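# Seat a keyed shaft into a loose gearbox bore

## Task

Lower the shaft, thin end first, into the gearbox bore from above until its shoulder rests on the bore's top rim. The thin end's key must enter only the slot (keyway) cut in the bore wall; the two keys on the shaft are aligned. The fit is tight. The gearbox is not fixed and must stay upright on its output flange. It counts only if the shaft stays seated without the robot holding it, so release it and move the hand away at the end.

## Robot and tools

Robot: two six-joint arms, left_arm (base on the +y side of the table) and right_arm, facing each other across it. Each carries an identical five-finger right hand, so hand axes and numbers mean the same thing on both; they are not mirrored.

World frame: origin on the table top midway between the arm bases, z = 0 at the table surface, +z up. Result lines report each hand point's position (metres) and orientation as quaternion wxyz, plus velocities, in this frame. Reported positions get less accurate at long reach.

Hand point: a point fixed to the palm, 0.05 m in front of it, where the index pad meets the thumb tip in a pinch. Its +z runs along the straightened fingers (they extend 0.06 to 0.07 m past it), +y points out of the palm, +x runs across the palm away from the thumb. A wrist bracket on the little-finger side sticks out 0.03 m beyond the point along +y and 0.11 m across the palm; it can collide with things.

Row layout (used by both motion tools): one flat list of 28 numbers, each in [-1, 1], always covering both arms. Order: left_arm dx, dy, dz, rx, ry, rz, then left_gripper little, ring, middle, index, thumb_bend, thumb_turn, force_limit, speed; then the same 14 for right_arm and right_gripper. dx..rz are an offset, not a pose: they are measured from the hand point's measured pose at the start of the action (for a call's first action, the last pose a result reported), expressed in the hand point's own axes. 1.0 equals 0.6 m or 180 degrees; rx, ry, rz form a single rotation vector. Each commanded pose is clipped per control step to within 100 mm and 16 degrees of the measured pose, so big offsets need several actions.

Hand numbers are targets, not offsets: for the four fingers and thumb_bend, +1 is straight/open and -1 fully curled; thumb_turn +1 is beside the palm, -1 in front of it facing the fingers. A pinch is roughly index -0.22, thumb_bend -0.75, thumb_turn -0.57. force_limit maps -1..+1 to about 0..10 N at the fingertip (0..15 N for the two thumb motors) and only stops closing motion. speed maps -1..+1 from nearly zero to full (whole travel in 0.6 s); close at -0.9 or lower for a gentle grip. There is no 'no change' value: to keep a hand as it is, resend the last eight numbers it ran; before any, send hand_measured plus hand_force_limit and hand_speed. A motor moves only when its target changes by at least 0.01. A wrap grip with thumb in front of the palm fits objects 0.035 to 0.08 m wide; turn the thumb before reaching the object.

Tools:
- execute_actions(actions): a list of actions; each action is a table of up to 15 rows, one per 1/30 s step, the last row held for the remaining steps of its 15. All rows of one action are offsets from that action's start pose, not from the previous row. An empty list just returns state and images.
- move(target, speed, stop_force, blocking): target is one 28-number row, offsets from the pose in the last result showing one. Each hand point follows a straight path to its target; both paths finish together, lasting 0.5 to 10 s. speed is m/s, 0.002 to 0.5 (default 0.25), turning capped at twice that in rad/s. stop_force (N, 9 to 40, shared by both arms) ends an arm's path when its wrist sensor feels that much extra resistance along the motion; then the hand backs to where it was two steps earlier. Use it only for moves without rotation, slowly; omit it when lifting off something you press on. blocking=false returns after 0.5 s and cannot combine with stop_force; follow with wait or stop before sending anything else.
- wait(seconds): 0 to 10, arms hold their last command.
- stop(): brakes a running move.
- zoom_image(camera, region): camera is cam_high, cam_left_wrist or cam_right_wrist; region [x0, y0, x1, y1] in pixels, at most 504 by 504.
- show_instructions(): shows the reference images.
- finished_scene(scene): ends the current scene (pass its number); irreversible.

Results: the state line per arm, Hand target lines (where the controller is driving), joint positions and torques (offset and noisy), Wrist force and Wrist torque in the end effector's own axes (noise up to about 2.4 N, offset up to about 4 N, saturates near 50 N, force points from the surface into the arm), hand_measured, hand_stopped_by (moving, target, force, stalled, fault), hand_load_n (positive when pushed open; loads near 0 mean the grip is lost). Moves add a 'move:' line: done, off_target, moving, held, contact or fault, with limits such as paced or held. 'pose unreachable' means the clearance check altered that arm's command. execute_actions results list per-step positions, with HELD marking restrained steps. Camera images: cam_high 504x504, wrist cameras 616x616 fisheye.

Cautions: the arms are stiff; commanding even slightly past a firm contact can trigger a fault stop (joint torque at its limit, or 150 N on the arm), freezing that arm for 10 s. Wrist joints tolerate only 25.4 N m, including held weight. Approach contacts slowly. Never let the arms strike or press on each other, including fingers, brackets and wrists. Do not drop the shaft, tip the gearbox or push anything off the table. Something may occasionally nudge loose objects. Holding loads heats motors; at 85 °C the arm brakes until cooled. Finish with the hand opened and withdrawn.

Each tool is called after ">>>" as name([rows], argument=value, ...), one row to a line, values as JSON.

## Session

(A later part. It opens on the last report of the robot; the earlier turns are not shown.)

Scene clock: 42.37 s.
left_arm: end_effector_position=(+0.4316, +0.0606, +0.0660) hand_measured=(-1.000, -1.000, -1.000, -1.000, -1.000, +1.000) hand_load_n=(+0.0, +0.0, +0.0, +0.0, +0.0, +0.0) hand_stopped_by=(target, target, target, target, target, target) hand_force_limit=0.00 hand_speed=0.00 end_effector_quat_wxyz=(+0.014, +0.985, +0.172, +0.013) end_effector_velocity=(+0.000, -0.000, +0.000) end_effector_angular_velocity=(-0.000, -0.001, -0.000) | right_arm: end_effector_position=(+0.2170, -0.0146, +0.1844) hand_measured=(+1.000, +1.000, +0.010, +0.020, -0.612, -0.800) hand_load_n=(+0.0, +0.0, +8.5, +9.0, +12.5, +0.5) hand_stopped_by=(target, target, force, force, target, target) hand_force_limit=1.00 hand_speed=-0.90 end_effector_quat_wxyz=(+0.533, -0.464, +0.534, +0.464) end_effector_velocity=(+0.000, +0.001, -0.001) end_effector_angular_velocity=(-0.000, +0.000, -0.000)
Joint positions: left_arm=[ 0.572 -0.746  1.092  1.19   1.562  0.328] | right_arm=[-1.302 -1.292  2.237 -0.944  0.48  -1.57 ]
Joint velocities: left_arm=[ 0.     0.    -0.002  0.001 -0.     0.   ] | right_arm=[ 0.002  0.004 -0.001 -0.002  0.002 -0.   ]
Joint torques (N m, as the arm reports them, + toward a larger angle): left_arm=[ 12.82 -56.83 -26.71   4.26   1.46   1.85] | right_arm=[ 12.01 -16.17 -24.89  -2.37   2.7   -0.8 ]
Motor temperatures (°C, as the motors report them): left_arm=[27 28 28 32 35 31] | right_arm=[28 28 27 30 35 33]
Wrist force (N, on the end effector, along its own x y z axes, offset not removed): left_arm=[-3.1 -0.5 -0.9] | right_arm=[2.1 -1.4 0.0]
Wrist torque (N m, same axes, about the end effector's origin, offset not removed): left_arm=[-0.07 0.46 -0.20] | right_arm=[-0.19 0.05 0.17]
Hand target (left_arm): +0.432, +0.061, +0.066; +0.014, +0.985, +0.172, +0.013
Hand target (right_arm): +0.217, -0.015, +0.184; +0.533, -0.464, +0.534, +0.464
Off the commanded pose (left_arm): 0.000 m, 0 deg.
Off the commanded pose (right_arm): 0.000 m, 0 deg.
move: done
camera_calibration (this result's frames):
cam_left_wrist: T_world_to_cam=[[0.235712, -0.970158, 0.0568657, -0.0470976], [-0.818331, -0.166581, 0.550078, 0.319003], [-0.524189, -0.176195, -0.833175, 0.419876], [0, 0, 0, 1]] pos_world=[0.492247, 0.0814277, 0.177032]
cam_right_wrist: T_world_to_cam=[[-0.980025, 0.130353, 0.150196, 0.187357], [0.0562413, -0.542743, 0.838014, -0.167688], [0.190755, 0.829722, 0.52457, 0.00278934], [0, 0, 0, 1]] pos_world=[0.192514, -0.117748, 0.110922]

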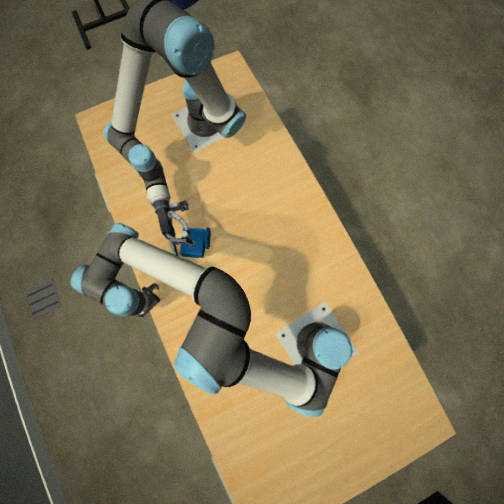

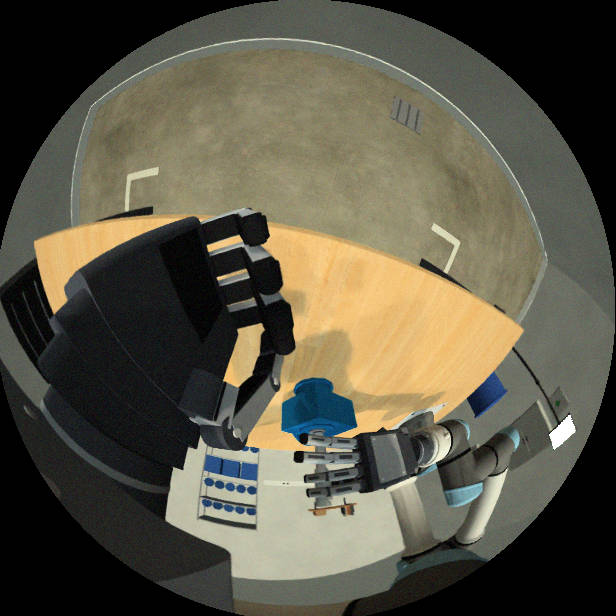

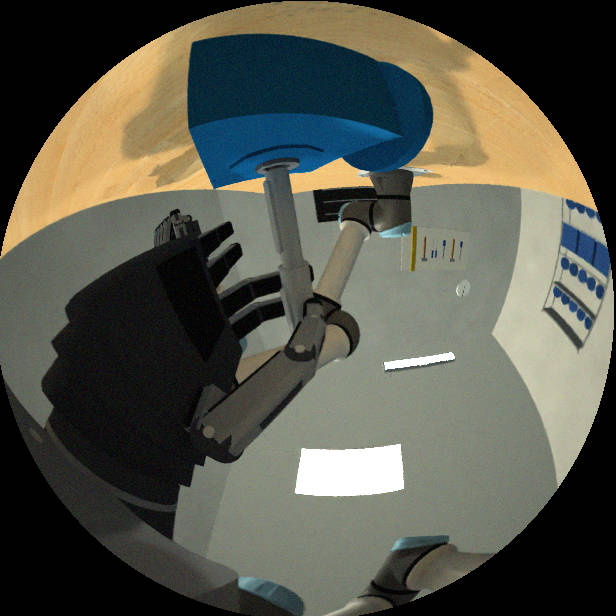

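>>> move(target=[0,0,0,0,0,0,-1,-1,-1,-1,-1,1,0,0,0.004,0.0007,0.003,0,0,0,1,1,-0.4,-0.4,-0.62,-0.8,1,-0.9], speed=0.006, stop_force=9)

>>> zoom_image(camera="cam_right_wrist", region=[240,140,310,210])

>>> zoom_image(camera="cam_left_wrist", region=[290,410,350,470])

Scene clock: 43.47 s.
left_arm: end_effector_position=(+0.4316, +0.0606, +0.0661) hand_measured=(-1.000, -1.000, -1.000, -1.000, -1.000, +1.000) hand_load_n=(+0.0, +0.0, +0.0, +0.0, +0.0, +0.0) hand_stopped_by=(target, target, target, target, target, target) hand_force_limit=0.00 hand_speed=0.00 end_effector_quat_wxyz=(+0.014, +0.985, +0.172, +0.013) end_effector_velocity=(-0.001, -0.000, +0.000) end_effector_angular_velocity=(+0.001, +0.001, -0.001) | right_arm: end_effector_position=(+0.2169, -0.0128, +0.1821) hand_measured=(+1.000, +1.000, +0.010, +0.020, -0.612, -0.800) hand_load_n=(+0.0, +0.0, +8.0, +9.0, +12.5, +0.5) hand_stopped_by=(target, target, force, force, target, target) hand_force_limit=1.00 hand_speed=-0.90 end_effector_quat_wxyz=(+0.533, -0.464, +0.534, +0.464) end_effector_velocity=(-0.000, +0.001, -0.001) end_effector_angular_velocity=(-0.000, +0.000, +0.001)
Joint positions: left_arm=[ 0.572 -0.746  1.092  1.19   1.562  0.328] | right_arm=[-1.297 -1.285  2.236 -0.951  0.485 -1.57 ]
Joint velocities: left_arm=[-0.001  0.    -0.001  0.002 -0.    -0.   ] | right_arm=[ 0.002  0.002 -0.    -0.001  0.001  0.   ]
Joint torques (N m, as the arm reports them, + toward a larger angle): left_arm=[ 13.73 -54.68 -15.05   4.03   1.48   1.88] | right_arm=[ 12.4  -15.91 -25.05  -2.23   2.7   -1.44]
Motor temperatures (°C, as the motors report them): left_arm=[27 28 28 32 35 31] | right_arm=[28 28 27 30 35 33]
Wrist force (N, on the end effector, along its own x y z axes, offset not removed): left_arm=[-2.6 0.1 1.4] | right_arm=[1.2 0.7 0.7]
Wrist torque (N m, same axes, about the end effector's origin, offset not removed): left_arm=[-0.07 0.41 -0.02] | right_arm=[-0.12 0.24 0.18]
Hand target (left_arm): +0.432, +0.061, +0.066; +0.014, +0.985, +0.172, +0.013
Hand target (right_arm): +0.217, -0.013, +0.182; +0.533, -0.464, +0.534, +0.464
Off the commanded pose (left_arm): 0.000 m, 0 deg.
Off the commanded pose (right_arm): 0.000 m, 0 deg.
move: done
camera_calibration (this result's frames):
cam_left_wrist: T_world_to_cam=[[0.235709, -0.970155, 0.0569303, -0.0471261], [-0.818355, -0.16655, 0.55005, 0.319008], [-0.524152, -0.176241, -0.833189, 0.419893], [0, 0, 0, 1]] pos_world=[0.492258, 0.0814135, 0.177062]
cam_right_wrist: T_world_to_cam=[[-0.98002, 0.130346, 0.150235, 0.187311], [0.0562801, -0.542736, 0.838016, -0.164734], [0.19077, 0.829728, 0.524556, 0.00255577], [0, 0, 0, 1]] pos_world=[0.192352, -0.115943, 0.108568]

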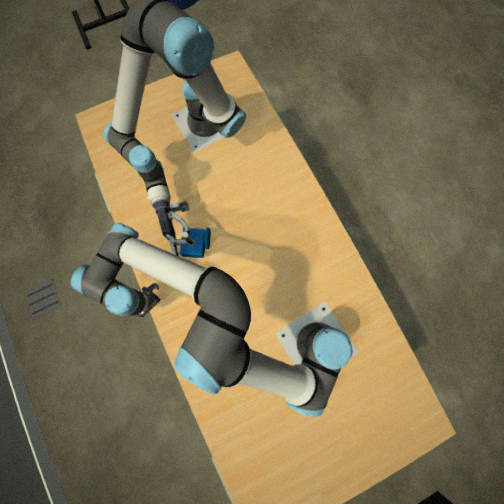

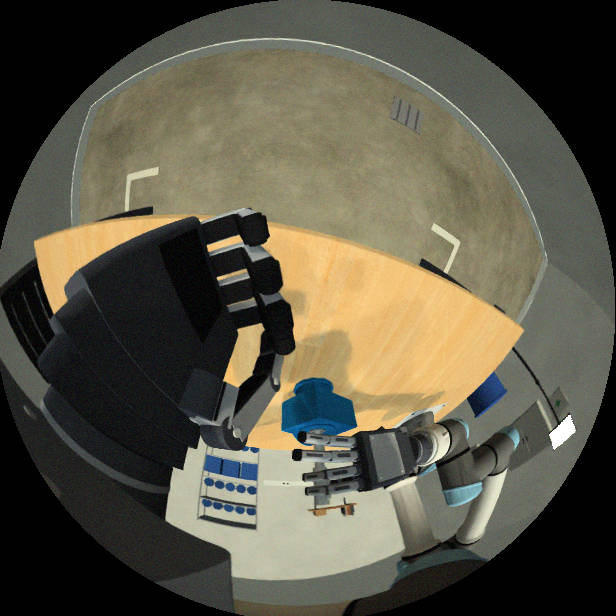

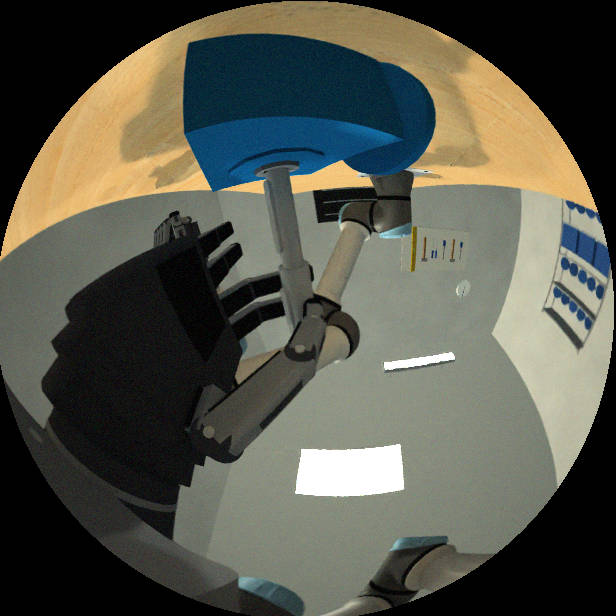

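Region (240, 140, 310, 210) of cam_right_wrist's 616x616 image, scaled by 7.200, with more detail than that image has.

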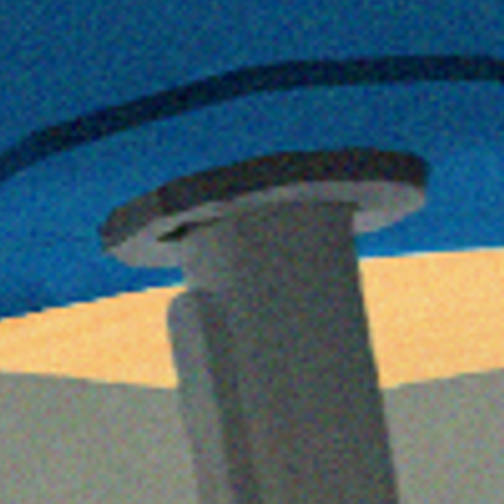

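Region (290, 410, 350, 470) of cam_left_wrist's 616x616 image, scaled by 8.400, with more detail than that image has.

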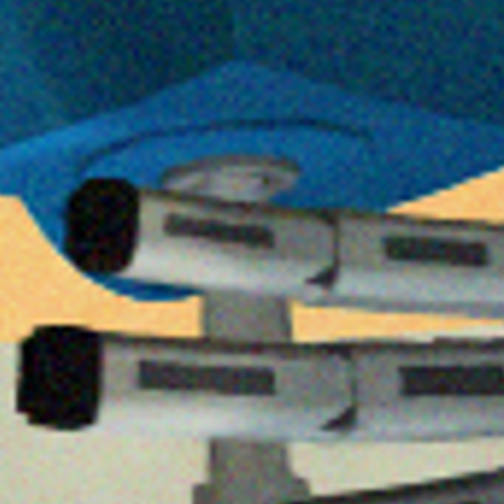

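>>> move(target=[0,0,0,0,0,0,-1,-1,-1,-1,-1,1,0,0,0.007,0,0,0,0,0,1,1,-0.4,-0.4,-0.62,-0.8,1,-0.9], speed=0.004, stop_force=9)

>>> zoom_image(camera="cam_right_wrist", region=[245,150,305,210])

Scene clock: 44.97 s.
left_arm: end_effector_position=(+0.4316, +0.0606, +0.0661) hand_measured=(-1.000, -1.000, -1.000, -1.000, -1.000, +1.000) hand_load_n=(+0.0, +0.0, +0.0, +0.0, +0.0, +0.0) hand_stopped_by=(target, target, target, target, target, target) hand_force_limit=0.00 hand_speed=0.00 end_effector_quat_wxyz=(+0.014, +0.985, +0.172, +0.013) end_effector_velocity=(-0.001, +0.001, -0.001) end_effector_angular_velocity=(+0.003, +0.002, +0.001) | right_arm: end_effector_position=(+0.2168, -0.0128, +0.1781) hand_measured=(+1.000, +1.000, +0.010, +0.020, -0.612, -0.800) hand_load_n=(+0.0, +0.0, +7.5, +9.0, +13.0, +3.0) hand_stopped_by=(target, target, force, force, target, target) hand_force_limit=1.00 hand_speed=-0.90 end_effector_quat_wxyz=(+0.533, -0.464, +0.534, +0.464) end_effector_velocity=(-0.000, -0.000, +0.001) end_effector_angular_velocity=(-0.001, +0.002, +0.000)
Joint positions: left_arm=[ 0.572 -0.746  1.092  1.19   1.562  0.328] | right_arm=[-1.297 -1.275  2.239 -0.963  0.485 -1.57 ]
Joint velocities: left_arm=[-0.     0.001  0.002  0.001 -0.001 -0.002] | right_arm=[-0.    -0.002 -0.001  0.005 -0.     0.   ]
Joint torques (N m, as the arm reports them, + toward a larger angle): left_arm=[ 13.44 -54.12 -11.24   4.09   1.55   1.96] | right_arm=[ -0.25 -26.6   -8.74   1.6   -2.16  -0.15]
Motor temperatures (°C, as the motors report them): left_arm=[27 28 28 32 35 31] | right_arm=[28 28 27 30 35 33]
Wrist force (N, on the end effector, along its own x y z axes, offset not removed): left_arm=[-5.4 2.1 6.3] | right_arm=[-10.7 0.3 -2.1]
Wrist torque (N m, same axes, about the end effector's origin, offset not removed): left_arm=[0.18 0.47 -0.12] | right_arm=[0.04 0.40 0.06]
Hand target (left_arm): +0.432, +0.061, +0.066; +0.014, +0.985, +0.172, +0.013
Hand target (right_arm): +0.217, -0.013, +0.178; +0.533, -0.464, +0.534, +0.464
Off the commanded pose (left_arm): 0.000 m, 0 deg.
Off the commanded pose (right_arm): 0.000 m, 0 deg.
move: contact (right_arm)
camera_calibration (this result's frames):
cam_left_wrist: T_world_to_cam=[[0.235709, -0.970155, 0.0569304, -0.0471261], [-0.818355, -0.16655, 0.550051, 0.319008], [-0.524152, -0.176241, -0.833189, 0.419893], [0, 0, 0, 1]] pos_world=[0.492258, 0.0814135, 0.177062]
cam_right_wrist: T_world_to_cam=[[-0.98002, 0.130305, 0.150272, 0.18785], [0.0563433, -0.542697, 0.838037, -0.161398], [0.190753, 0.82976, 0.524512, 0.00465167], [0, 0, 0, 1]] pos_world=[0.192303, -0.115928, 0.104589]

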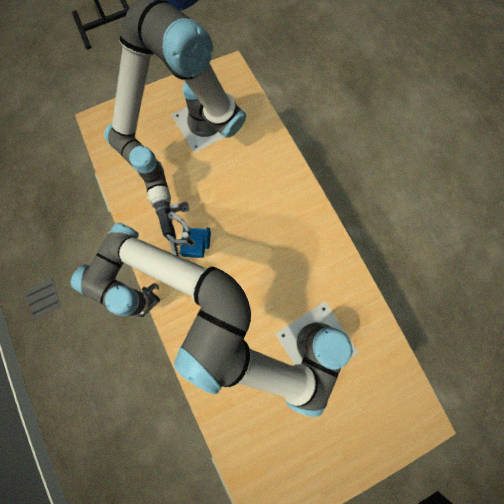

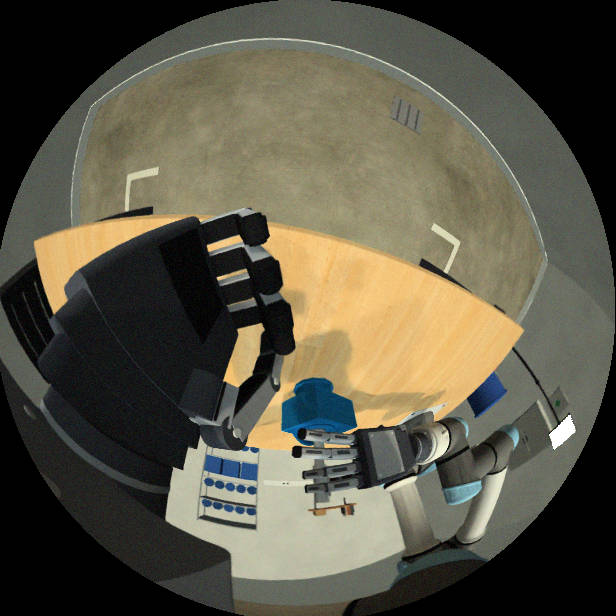

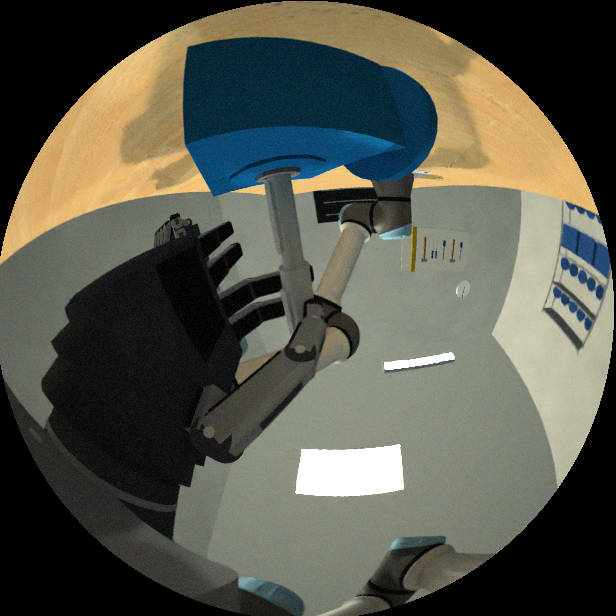

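Region (245, 150, 305, 210) of cam_right_wrist's 616x616 image, scaled by 8.400, with more detail than that image has.

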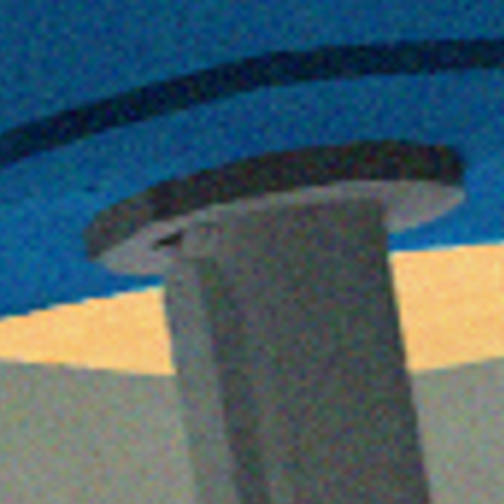

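>>> move(target=[0,0,0,0,0,0,-1,-1,-1,-1,-1,1,0,0,-0.0025,-0.001,-0.0006,0,0,0,1,1,-0.4,-0.4,-0.62,-0.8,1,-0.9], speed=0.004)

>>> zoom_image(camera="cam_right_wrist", region=[245,150,305,210])

>>> move(target=[0,0,0,0,0,0,-1,-1,-1,-1,-1,1,0,0,0.0045,0,0,0,0,0,1,1,-0.4,-0.4,-0.62,-0.8,1,-0.9], speed=0.003, stop_force=9)

>>> zoom_image(camera="cam_right_wrist", region=[245,150,305,210])

Scene clock: 45.97 s.
left_arm: end_effector_position=(+0.4316, +0.0606, +0.0661) hand_measured=(-1.000, -1.000, -1.000, -1.000, -1.000, +1.000) hand_load_n=(+0.0, +0.0, +0.0, +0.0, +0.0, +0.0) hand_stopped_by=(target, target, target, target, target, target) hand_force_limit=0.00 hand_speed=0.00 end_effector_quat_wxyz=(+0.014, +0.985, +0.172, +0.013) end_effector_velocity=(+0.000, +0.000, +0.000) end_effector_angular_velocity=(-0.000, -0.001, -0.001) | right_arm: end_effector_position=(+0.2173, -0.0132, +0.1795) hand_measured=(+1.000, +1.000, +0.010, +0.020, -0.612, -0.800) hand_load_n=(+0.0, +0.0, +8.0, +8.5, +12.5, +0.0) hand_stopped_by=(target, target, force, force, target, target) hand_force_limit=1.00 hand_speed=-0.90 end_effector_quat_wxyz=(+0.533, -0.464, +0.534, +0.464) end_effector_velocity=(+0.000, -0.000, +0.000) end_effector_angular_velocity=(+0.000, -0.001, +0.000)
Joint positions: left_arm=[ 0.572 -0.746  1.092  1.19   1.562  0.328] | right_arm=[-1.298 -1.278  2.237 -0.958  0.484 -1.57 ]
Joint velocities: left_arm=[ 0.    -0.001  0.001 -0.001 -0.     0.001] | right_arm=[-0.    -0.001 -0.001  0.    -0.001 -0.   ]
Joint torques (N m, as the arm reports them, + toward a larger angle): left_arm=[ 12.96 -54.06 -11.12   4.06   1.53   1.86] | right_arm=[-15.27 -30.78 -25.56   0.48  -2.8    1.68]
Motor temperatures (°C, as the motors report them): left_arm=[27 28 28 32 35 31] | right_arm=[28 28 27 30 35 33]
Wrist force (N, on the end effector, along its own x y z axes, offset not removed): left_arm=[-3.4 -1.2 -1.0] | right_arm=[0.9 -2.0 4.0]
Wrist torque (N m, same axes, about the end effector's origin, offset not removed): left_arm=[-0.13 0.57 -0.21] | right_arm=[-0.71 0.31 0.15]
Hand target (left_arm): +0.432, +0.061, +0.066; +0.014, +0.985, +0.172, +0.013
Hand target (right_arm): +0.217, -0.013, +0.180; +0.533, -0.464, +0.534, +0.464
Off the commanded pose (left_arm): 0.000 m, 0 deg.
Off the commanded pose (right_arm): 0.000 m, 0 deg.
move: done
camera_calibration (this result's frames):
cam_left_wrist: T_world_to_cam=[[0.235709, -0.970155, 0.0569308, -0.0471262], [-0.818356, -0.16655, 0.55005, 0.319008], [-0.524152, -0.176241, -0.833189, 0.419893], [0, 0, 0, 1]] pos_world=[0.492258, 0.0814135, 0.177062]
cam_right_wrist: T_world_to_cam=[[-0.980026, 0.130285, 0.150249, 0.188201], [0.0563323, -0.542704, 0.838033, -0.162894], [0.190724, 0.829758, 0.524525, 0.00413496], [0, 0, 0, 1]] pos_world=[0.19283, -0.116354, 0.106065]

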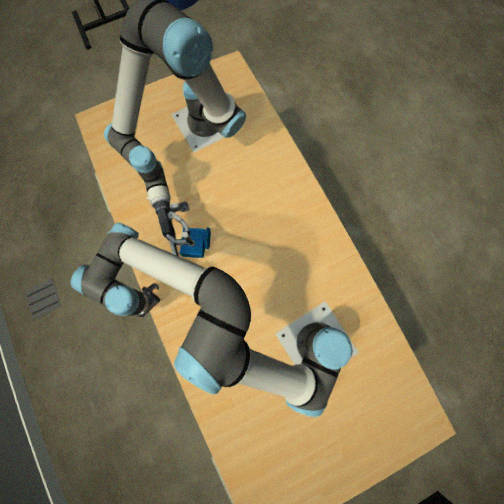

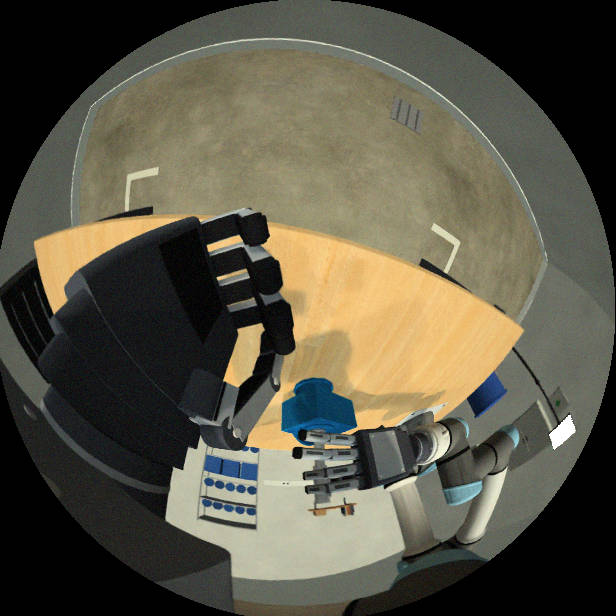

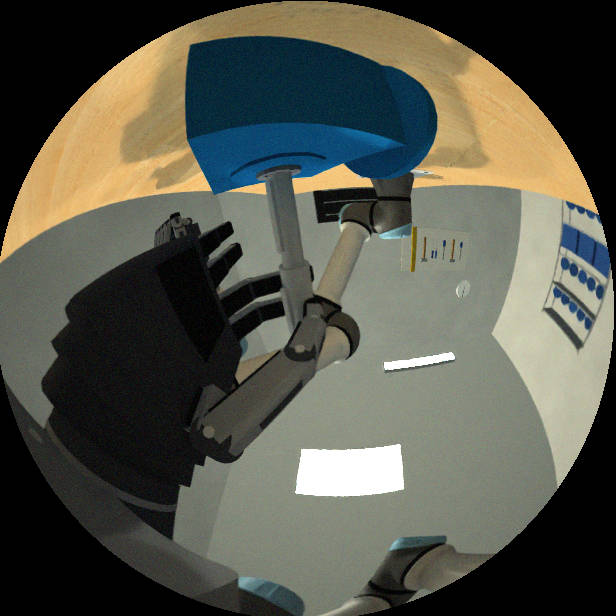

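Region (245, 150, 305, 210) of cam_right_wrist's 616x616 image, scaled by 8.400, with more detail than that image has.

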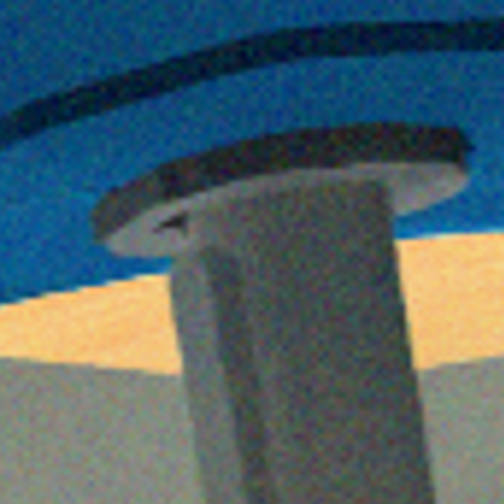

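Scene clock: 46.70 s.
left_arm: end_effector_position=(+0.4316, +0.0606, +0.0661) hand_measured=(-1.000, -1.000, -1.000, -1.000, -1.000, +1.000) hand_load_n=(+0.0, +0.0, +0.0, +0.0, +0.0, +0.0) hand_stopped_by=(target, target, target, target, target, target) hand_force_limit=0.00 hand_speed=0.00 end_effector_quat_wxyz=(+0.014, +0.985, +0.172, +0.013) end_effector_velocity=(+0.000, -0.000, +0.001) end_effector_angular_velocity=(-0.002, -0.001, -0.001) | right_arm: end_effector_position=(+0.2173, -0.0133, +0.1784) hand_measured=(+1.000, +1.000, +0.010, +0.020, -0.612, -0.800) hand_load_n=(+0.0, +0.0, +8.0, +8.5, +13.0, +2.0) hand_stopped_by=(target, target, force, force, target, target) hand_force_limit=1.00 hand_speed=-0.90 end_effector_quat_wxyz=(+0.533, -0.464, +0.534, +0.464) end_effector_velocity=(-0.000, -0.000, +0.001) end_effector_angular_velocity=(-0.001, +0.003, +0.000)
Joint positions: left_arm=[ 0.572 -0.746  1.092  1.19   1.562  0.328] | right_arm=[-1.298 -1.276  2.238 -0.962  0.484 -1.57 ]
Joint velocities: left_arm=[ 0.    -0.001 -0.001  0.     0.001  0.002] | right_arm=[-0.    -0.003 -0.     0.006 -0.001  0.   ]
Joint torques (N m, as the arm reports them, + toward a larger angle): left_arm=[ 12.78 -53.92 -11.28   4.02   1.56   1.87] | right_arm=[-12.57 -27.42 -13.87   1.12  -2.21   0.59]
Motor temperatures (°C, as the motors report them): left_arm=[27 28 28 32 35 31] | right_arm=[28 28 27 30 35 33]
Wrist force (N, on the end effector, along its own x y z axes, offset not removed): left_arm=[-3.1 0.5 -0.2] | right_arm=[-7.1 0.9 1.8]
Wrist torque (N m, same axes, about the end effector's origin, offset not removed): left_arm=[0.12 0.43 -0.13] | right_arm=[-0.05 0.05 0.08]
Hand target (left_arm): +0.432, +0.061, +0.066; +0.014, +0.985, +0.172, +0.013
Hand target (right_arm): +0.217, -0.013, +0.179; +0.533, -0.464, +0.534, +0.464
Off the commanded pose (left_arm): 0.000 m, 0 deg.
Off the commanded pose (right_arm): 0.002 m, 0 deg.
move: contact (right_arm)
camera_calibration (this result's frames):
cam_left_wrist: T_world_to_cam=[[0.235709, -0.970155, 0.0569307, -0.0471262], [-0.818355, -0.16655, 0.55005, 0.319008], [-0.524152, -0.176241, -0.833189, 0.419893], [0, 0, 0, 1]] pos_world=[0.492258, 0.0814135, 0.177062]
cam_right_wrist: T_world_to_cam=[[-0.980013, 0.130294, 0.150326, 0.188347], [0.0563994, -0.542679, 0.838044, -0.161972], [0.190771, 0.829773, 0.524484, 0.00473348], [0, 0, 0, 1]] pos_world=[0.192814, -0.116367, 0.104943]

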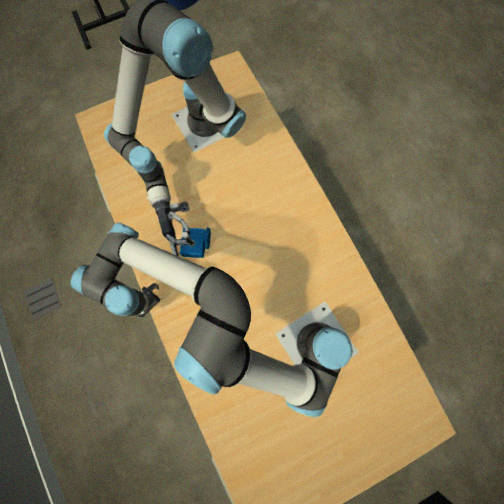

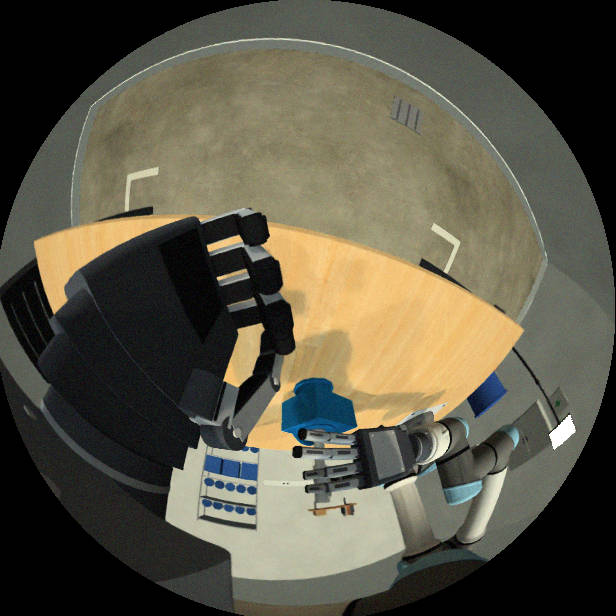

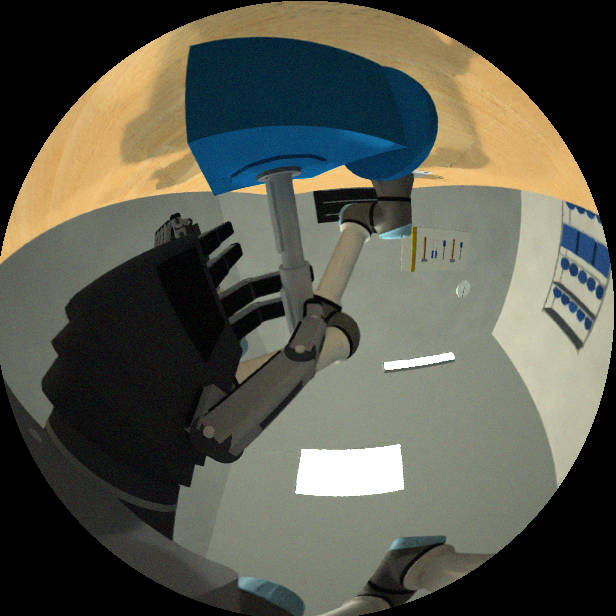

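Region (245, 150, 305, 210) of cam_right_wrist's 616x616 image, scaled by 8.400, with more detail than that image has.

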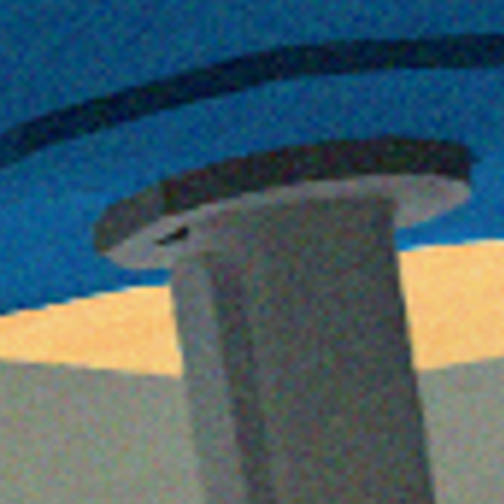

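>>> move(target=[0,0,0,0,0,0,-1,-1,-1,-1,-1,1,0,0,0.0005,0.0026,0.0005,0.056,0,0,1,1,-0.4,-0.4,-0.62,-0.8,1,-0.9], speed=0.04)

>>> zoom_image(camera="cam_right_wrist", region=[245,150,305,210])

Scene clock: 49.47 s.
left_arm: end_effector_position=(+0.4316, +0.0606, +0.0661) hand_measured=(-1.000, -1.000, -1.000, -1.000, -1.000, +1.000) hand_load_n=(+0.0, +0.0, +0.0, +0.0, +0.0, +0.0) hand_stopped_by=(target, target, target, target, target, target) hand_force_limit=0.00 hand_speed=0.00 end_effector_quat_wxyz=(+0.014, +0.985, +0.172, +0.013) end_effector_velocity=(-0.000, -0.000, +0.000) end_effector_angular_velocity=(-0.000, -0.001, -0.001) | right_arm: end_effector_position=(+0.2158, -0.0127, +0.1781) hand_measured=(+1.000, +1.000, +0.010, +0.020, -0.612, -0.800) hand_load_n=(+0.0, +0.0, +7.5, +7.5, +9.5, +0.5) hand_stopped_by=(target, target, force, force, target, target) hand_force_limit=1.00 hand_speed=-0.90 end_effector_quat_wxyz=(+0.572, -0.415, +0.572, +0.416) end_effector_velocity=(+0.000, +0.000, +0.000) end_effector_angular_velocity=(+0.000, -0.001, -0.011)
Joint positions: left_arm=[ 0.572 -0.746  1.092  1.19   1.562  0.328] | right_arm=[-1.247 -1.338  2.334 -0.995  0.71  -1.57 ]
Joint velocities: left_arm=[-0.    -0.    -0.001  0.    -0.     0.001] | right_arm=[ 0.004 -0.003  0.004 -0.002  0.015  0.   ]
Joint torques (N m, as the arm reports them, + toward a larger angle): left_arm=[ 13.38 -54.75 -11.14   3.9    1.5    1.92] | right_arm=[ 11.52 -22.27  -0.51  -1.23   3.49   1.56]
Motor temperatures (°C, as the motors report them): left_arm=[27 28 28 32 35 31] | right_arm=[28 28 27 30 35 33]
Wrist force (N, on the end effector, along its own x y z axes, offset not removed): left_arm=[-5.0 3.1 2.2] | right_arm=[-10.2 2.4 3.6]
Wrist torque (N m, same axes, about the end effector's origin, offset not removed): left_arm=[0.28 0.52 -0.29] | right_arm=[-0.33 0.18 0.11]
Hand target (left_arm): +0.432, +0.061, +0.066; +0.014, +0.985, +0.172, +0.013
Hand target (right_arm): +0.216, -0.013, +0.178; +0.572, -0.415, +0.573, +0.415
Off the commanded pose (left_arm): 0.000 m, 0 deg.
Off the commanded pose (right_arm): 0.000 m, 0 deg.
move: done
camera_calibration (this result's frames):
cam_left_wrist: T_world_to_cam=[[0.235709, -0.970155, 0.0569303, -0.0471261], [-0.818355, -0.16655, 0.55005, 0.319008], [-0.524152, -0.176241, -0.833189, 0.419893], [0, 0, 0, 1]] pos_world=[0.492258, 0.0814136, 0.177062]
cam_right_wrist: T_world_to_cam=[[-0.942323, 0.299095, 0.150232, 0.180897], [-0.0391006, -0.544147, 0.838078, -0.140712], [0.332414, 0.783866, 0.524457, -0.0263892], [0, 0, 0, 1]] pos_world=[0.173733, -0.109988, 0.104591]

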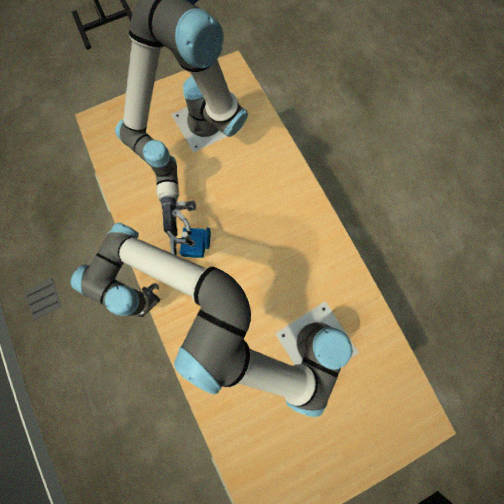

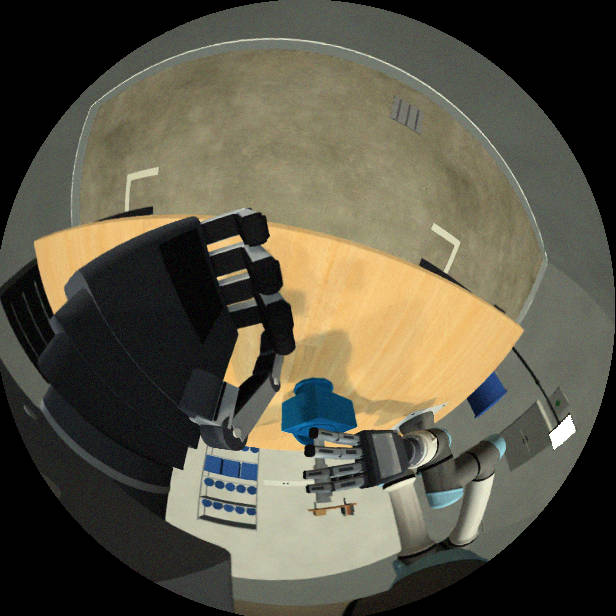

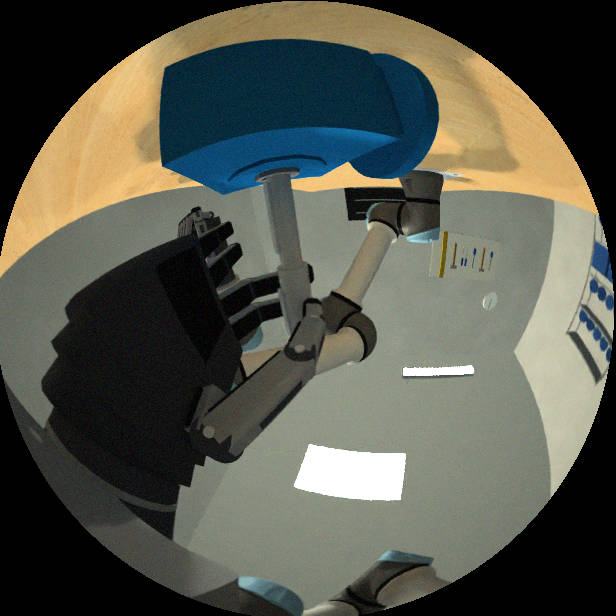

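Region (245, 150, 305, 210) of cam_right_wrist's 616x616 image, scaled by 8.400, with more detail than that image has.

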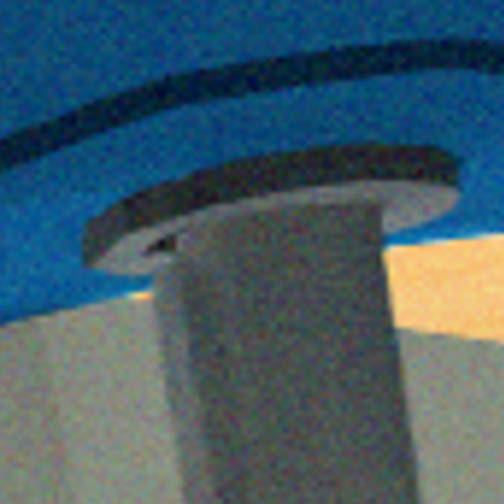

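>>> move(target=[0,0,0,0,0,0,-1,-1,-1,-1,-1,1,0,0,-0.003,-0.0007,0,0,0,0,1,1,-0.45,-0.45,-0.62,-0.8,1,-0.9], speed=0.005)

>>> zoom_image(camera="cam_right_wrist", region=[245,150,305,210])

>>> zoom_image(camera="cam_left_wrist", region=[290,410,350,470])

Scene clock: 50.37 s.
left_arm: end_effector_position=(+0.4316, +0.0606, +0.0661) hand_measured=(-1.000, -1.000, -1.000, -1.000, -1.000, +1.000) hand_load_n=(+0.0, +0.0, +0.0, +0.0, +0.0, +0.0) hand_stopped_by=(target, target, target, target, target, target) hand_force_limit=0.00 hand_speed=0.00 end_effector_quat_wxyz=(+0.014, +0.985, +0.172, +0.013) end_effector_velocity=(-0.000, -0.000, +0.001) end_effector_angular_velocity=(+0.000, -0.001, -0.000) | right_arm: end_effector_position=(+0.2162, -0.0128, +0.1798) hand_measured=(+1.000, +1.000, +0.002, +0.008, -0.612, -0.800) hand_load_n=(+0.0, +0.0, +8.0, +10.0, +13.5, -1.5) hand_stopped_by=(target, target, force, force, target, target) hand_force_limit=1.00 hand_speed=-0.90 end_effector_quat_wxyz=(+0.572, -0.415, +0.572, +0.416) end_effector_velocity=(+0.001, -0.000, +0.001) end_effector_angular_velocity=(+0.000, -0.000, -0.001)
Joint positions: left_arm=[ 0.572 -0.746  1.092  1.19   1.562  0.328] | right_arm=[-1.248 -1.343  2.332 -0.989  0.709 -1.57 ]
Joint velocities: left_arm=[-0.001 -0.001  0.     0.001 -0.001 -0.001] | right_arm=[-0.001 -0.001 -0.001  0.002 -0.    -0.   ]
Joint torques (N m, as the arm reports them, + toward a larger angle): left_arm=[ 12.95 -54.62 -11.02   4.     1.48   1.99] | right_arm=[-14.79 -27.26 -24.57  -0.01  -2.89   1.61]
Motor temperatures (°C, as the motors report them): left_arm=[27 28 28 32 35 31] | right_arm=[28 28 27 30 35 33]
Wrist force (N, on the end effector, along its own x y z axes, offset not removed): left_arm=[-2.1 1.7 1.9] | right_arm=[1.7 -1.2 1.8]
Wrist torque (N m, same axes, about the end effector's origin, offset not removed): left_arm=[0.20 0.23 -0.02] | right_arm=[-0.35 0.21 0.11]
Hand target (left_arm): +0.432, +0.061, +0.066; +0.014, +0.985, +0.172, +0.013
Hand target (right_arm): +0.216, -0.013, +0.180; +0.572, -0.415, +0.572, +0.416
Off the commanded pose (left_arm): 0.000 m, 0 deg.
Off the commanded pose (right_arm): 0.000 m, 0 deg.
move: done
camera_calibration (this result's frames):
cam_left_wrist: T_world_to_cam=[[0.235709, -0.970155, 0.0569305, -0.0471262], [-0.818356, -0.16655, 0.55005, 0.319008], [-0.524152, -0.176241, -0.833189, 0.419893], [0, 0, 0, 1]] pos_world=[0.492258, 0.0814135, 0.177062]
cam_right_wrist: T_world_to_cam=[[-0.942333, 0.299055, 0.15025, 0.181004], [-0.0390651, -0.544157, 0.838073, -0.142247], [0.33239, 0.783874, 0.52446, -0.0273403], [0, 0, 0, 1]] pos_world=[0.174096, -0.110103, 0.106356]

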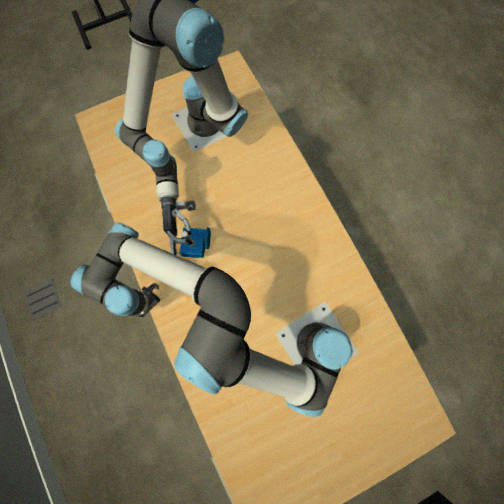

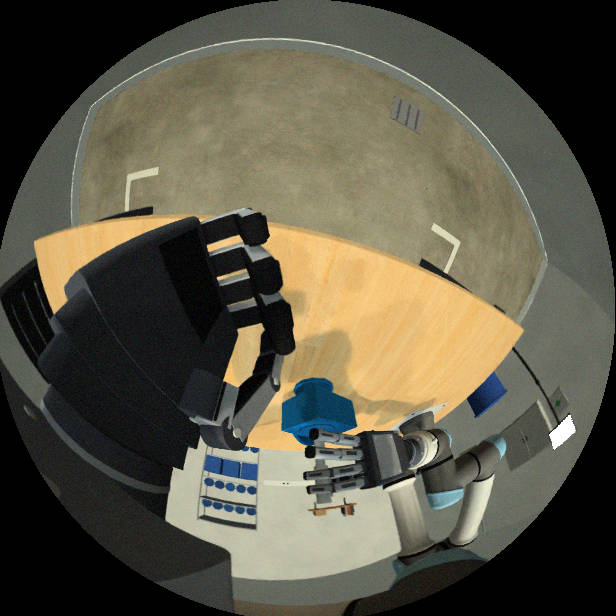

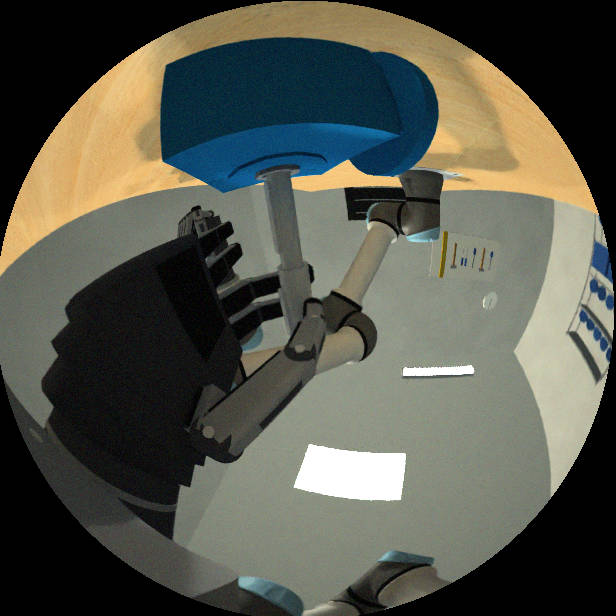

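Region (245, 150, 305, 210) of cam_right_wrist's 616x616 image, scaled by 8.400, with more detail than that image has.

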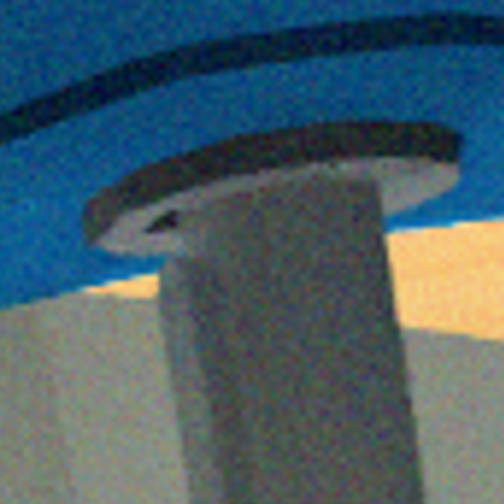

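Region (290, 410, 350, 470) of cam_left_wrist's 616x616 image, scaled by 8.400, with more detail than that image has.

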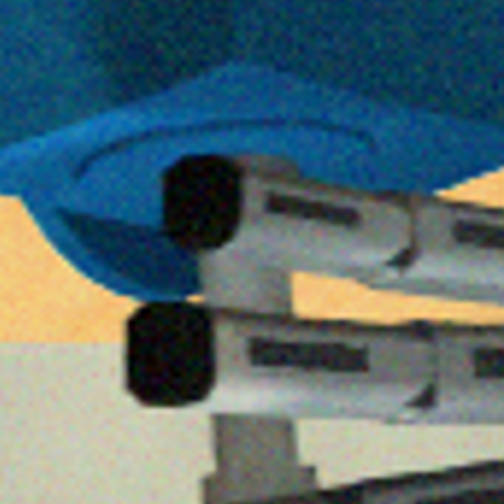

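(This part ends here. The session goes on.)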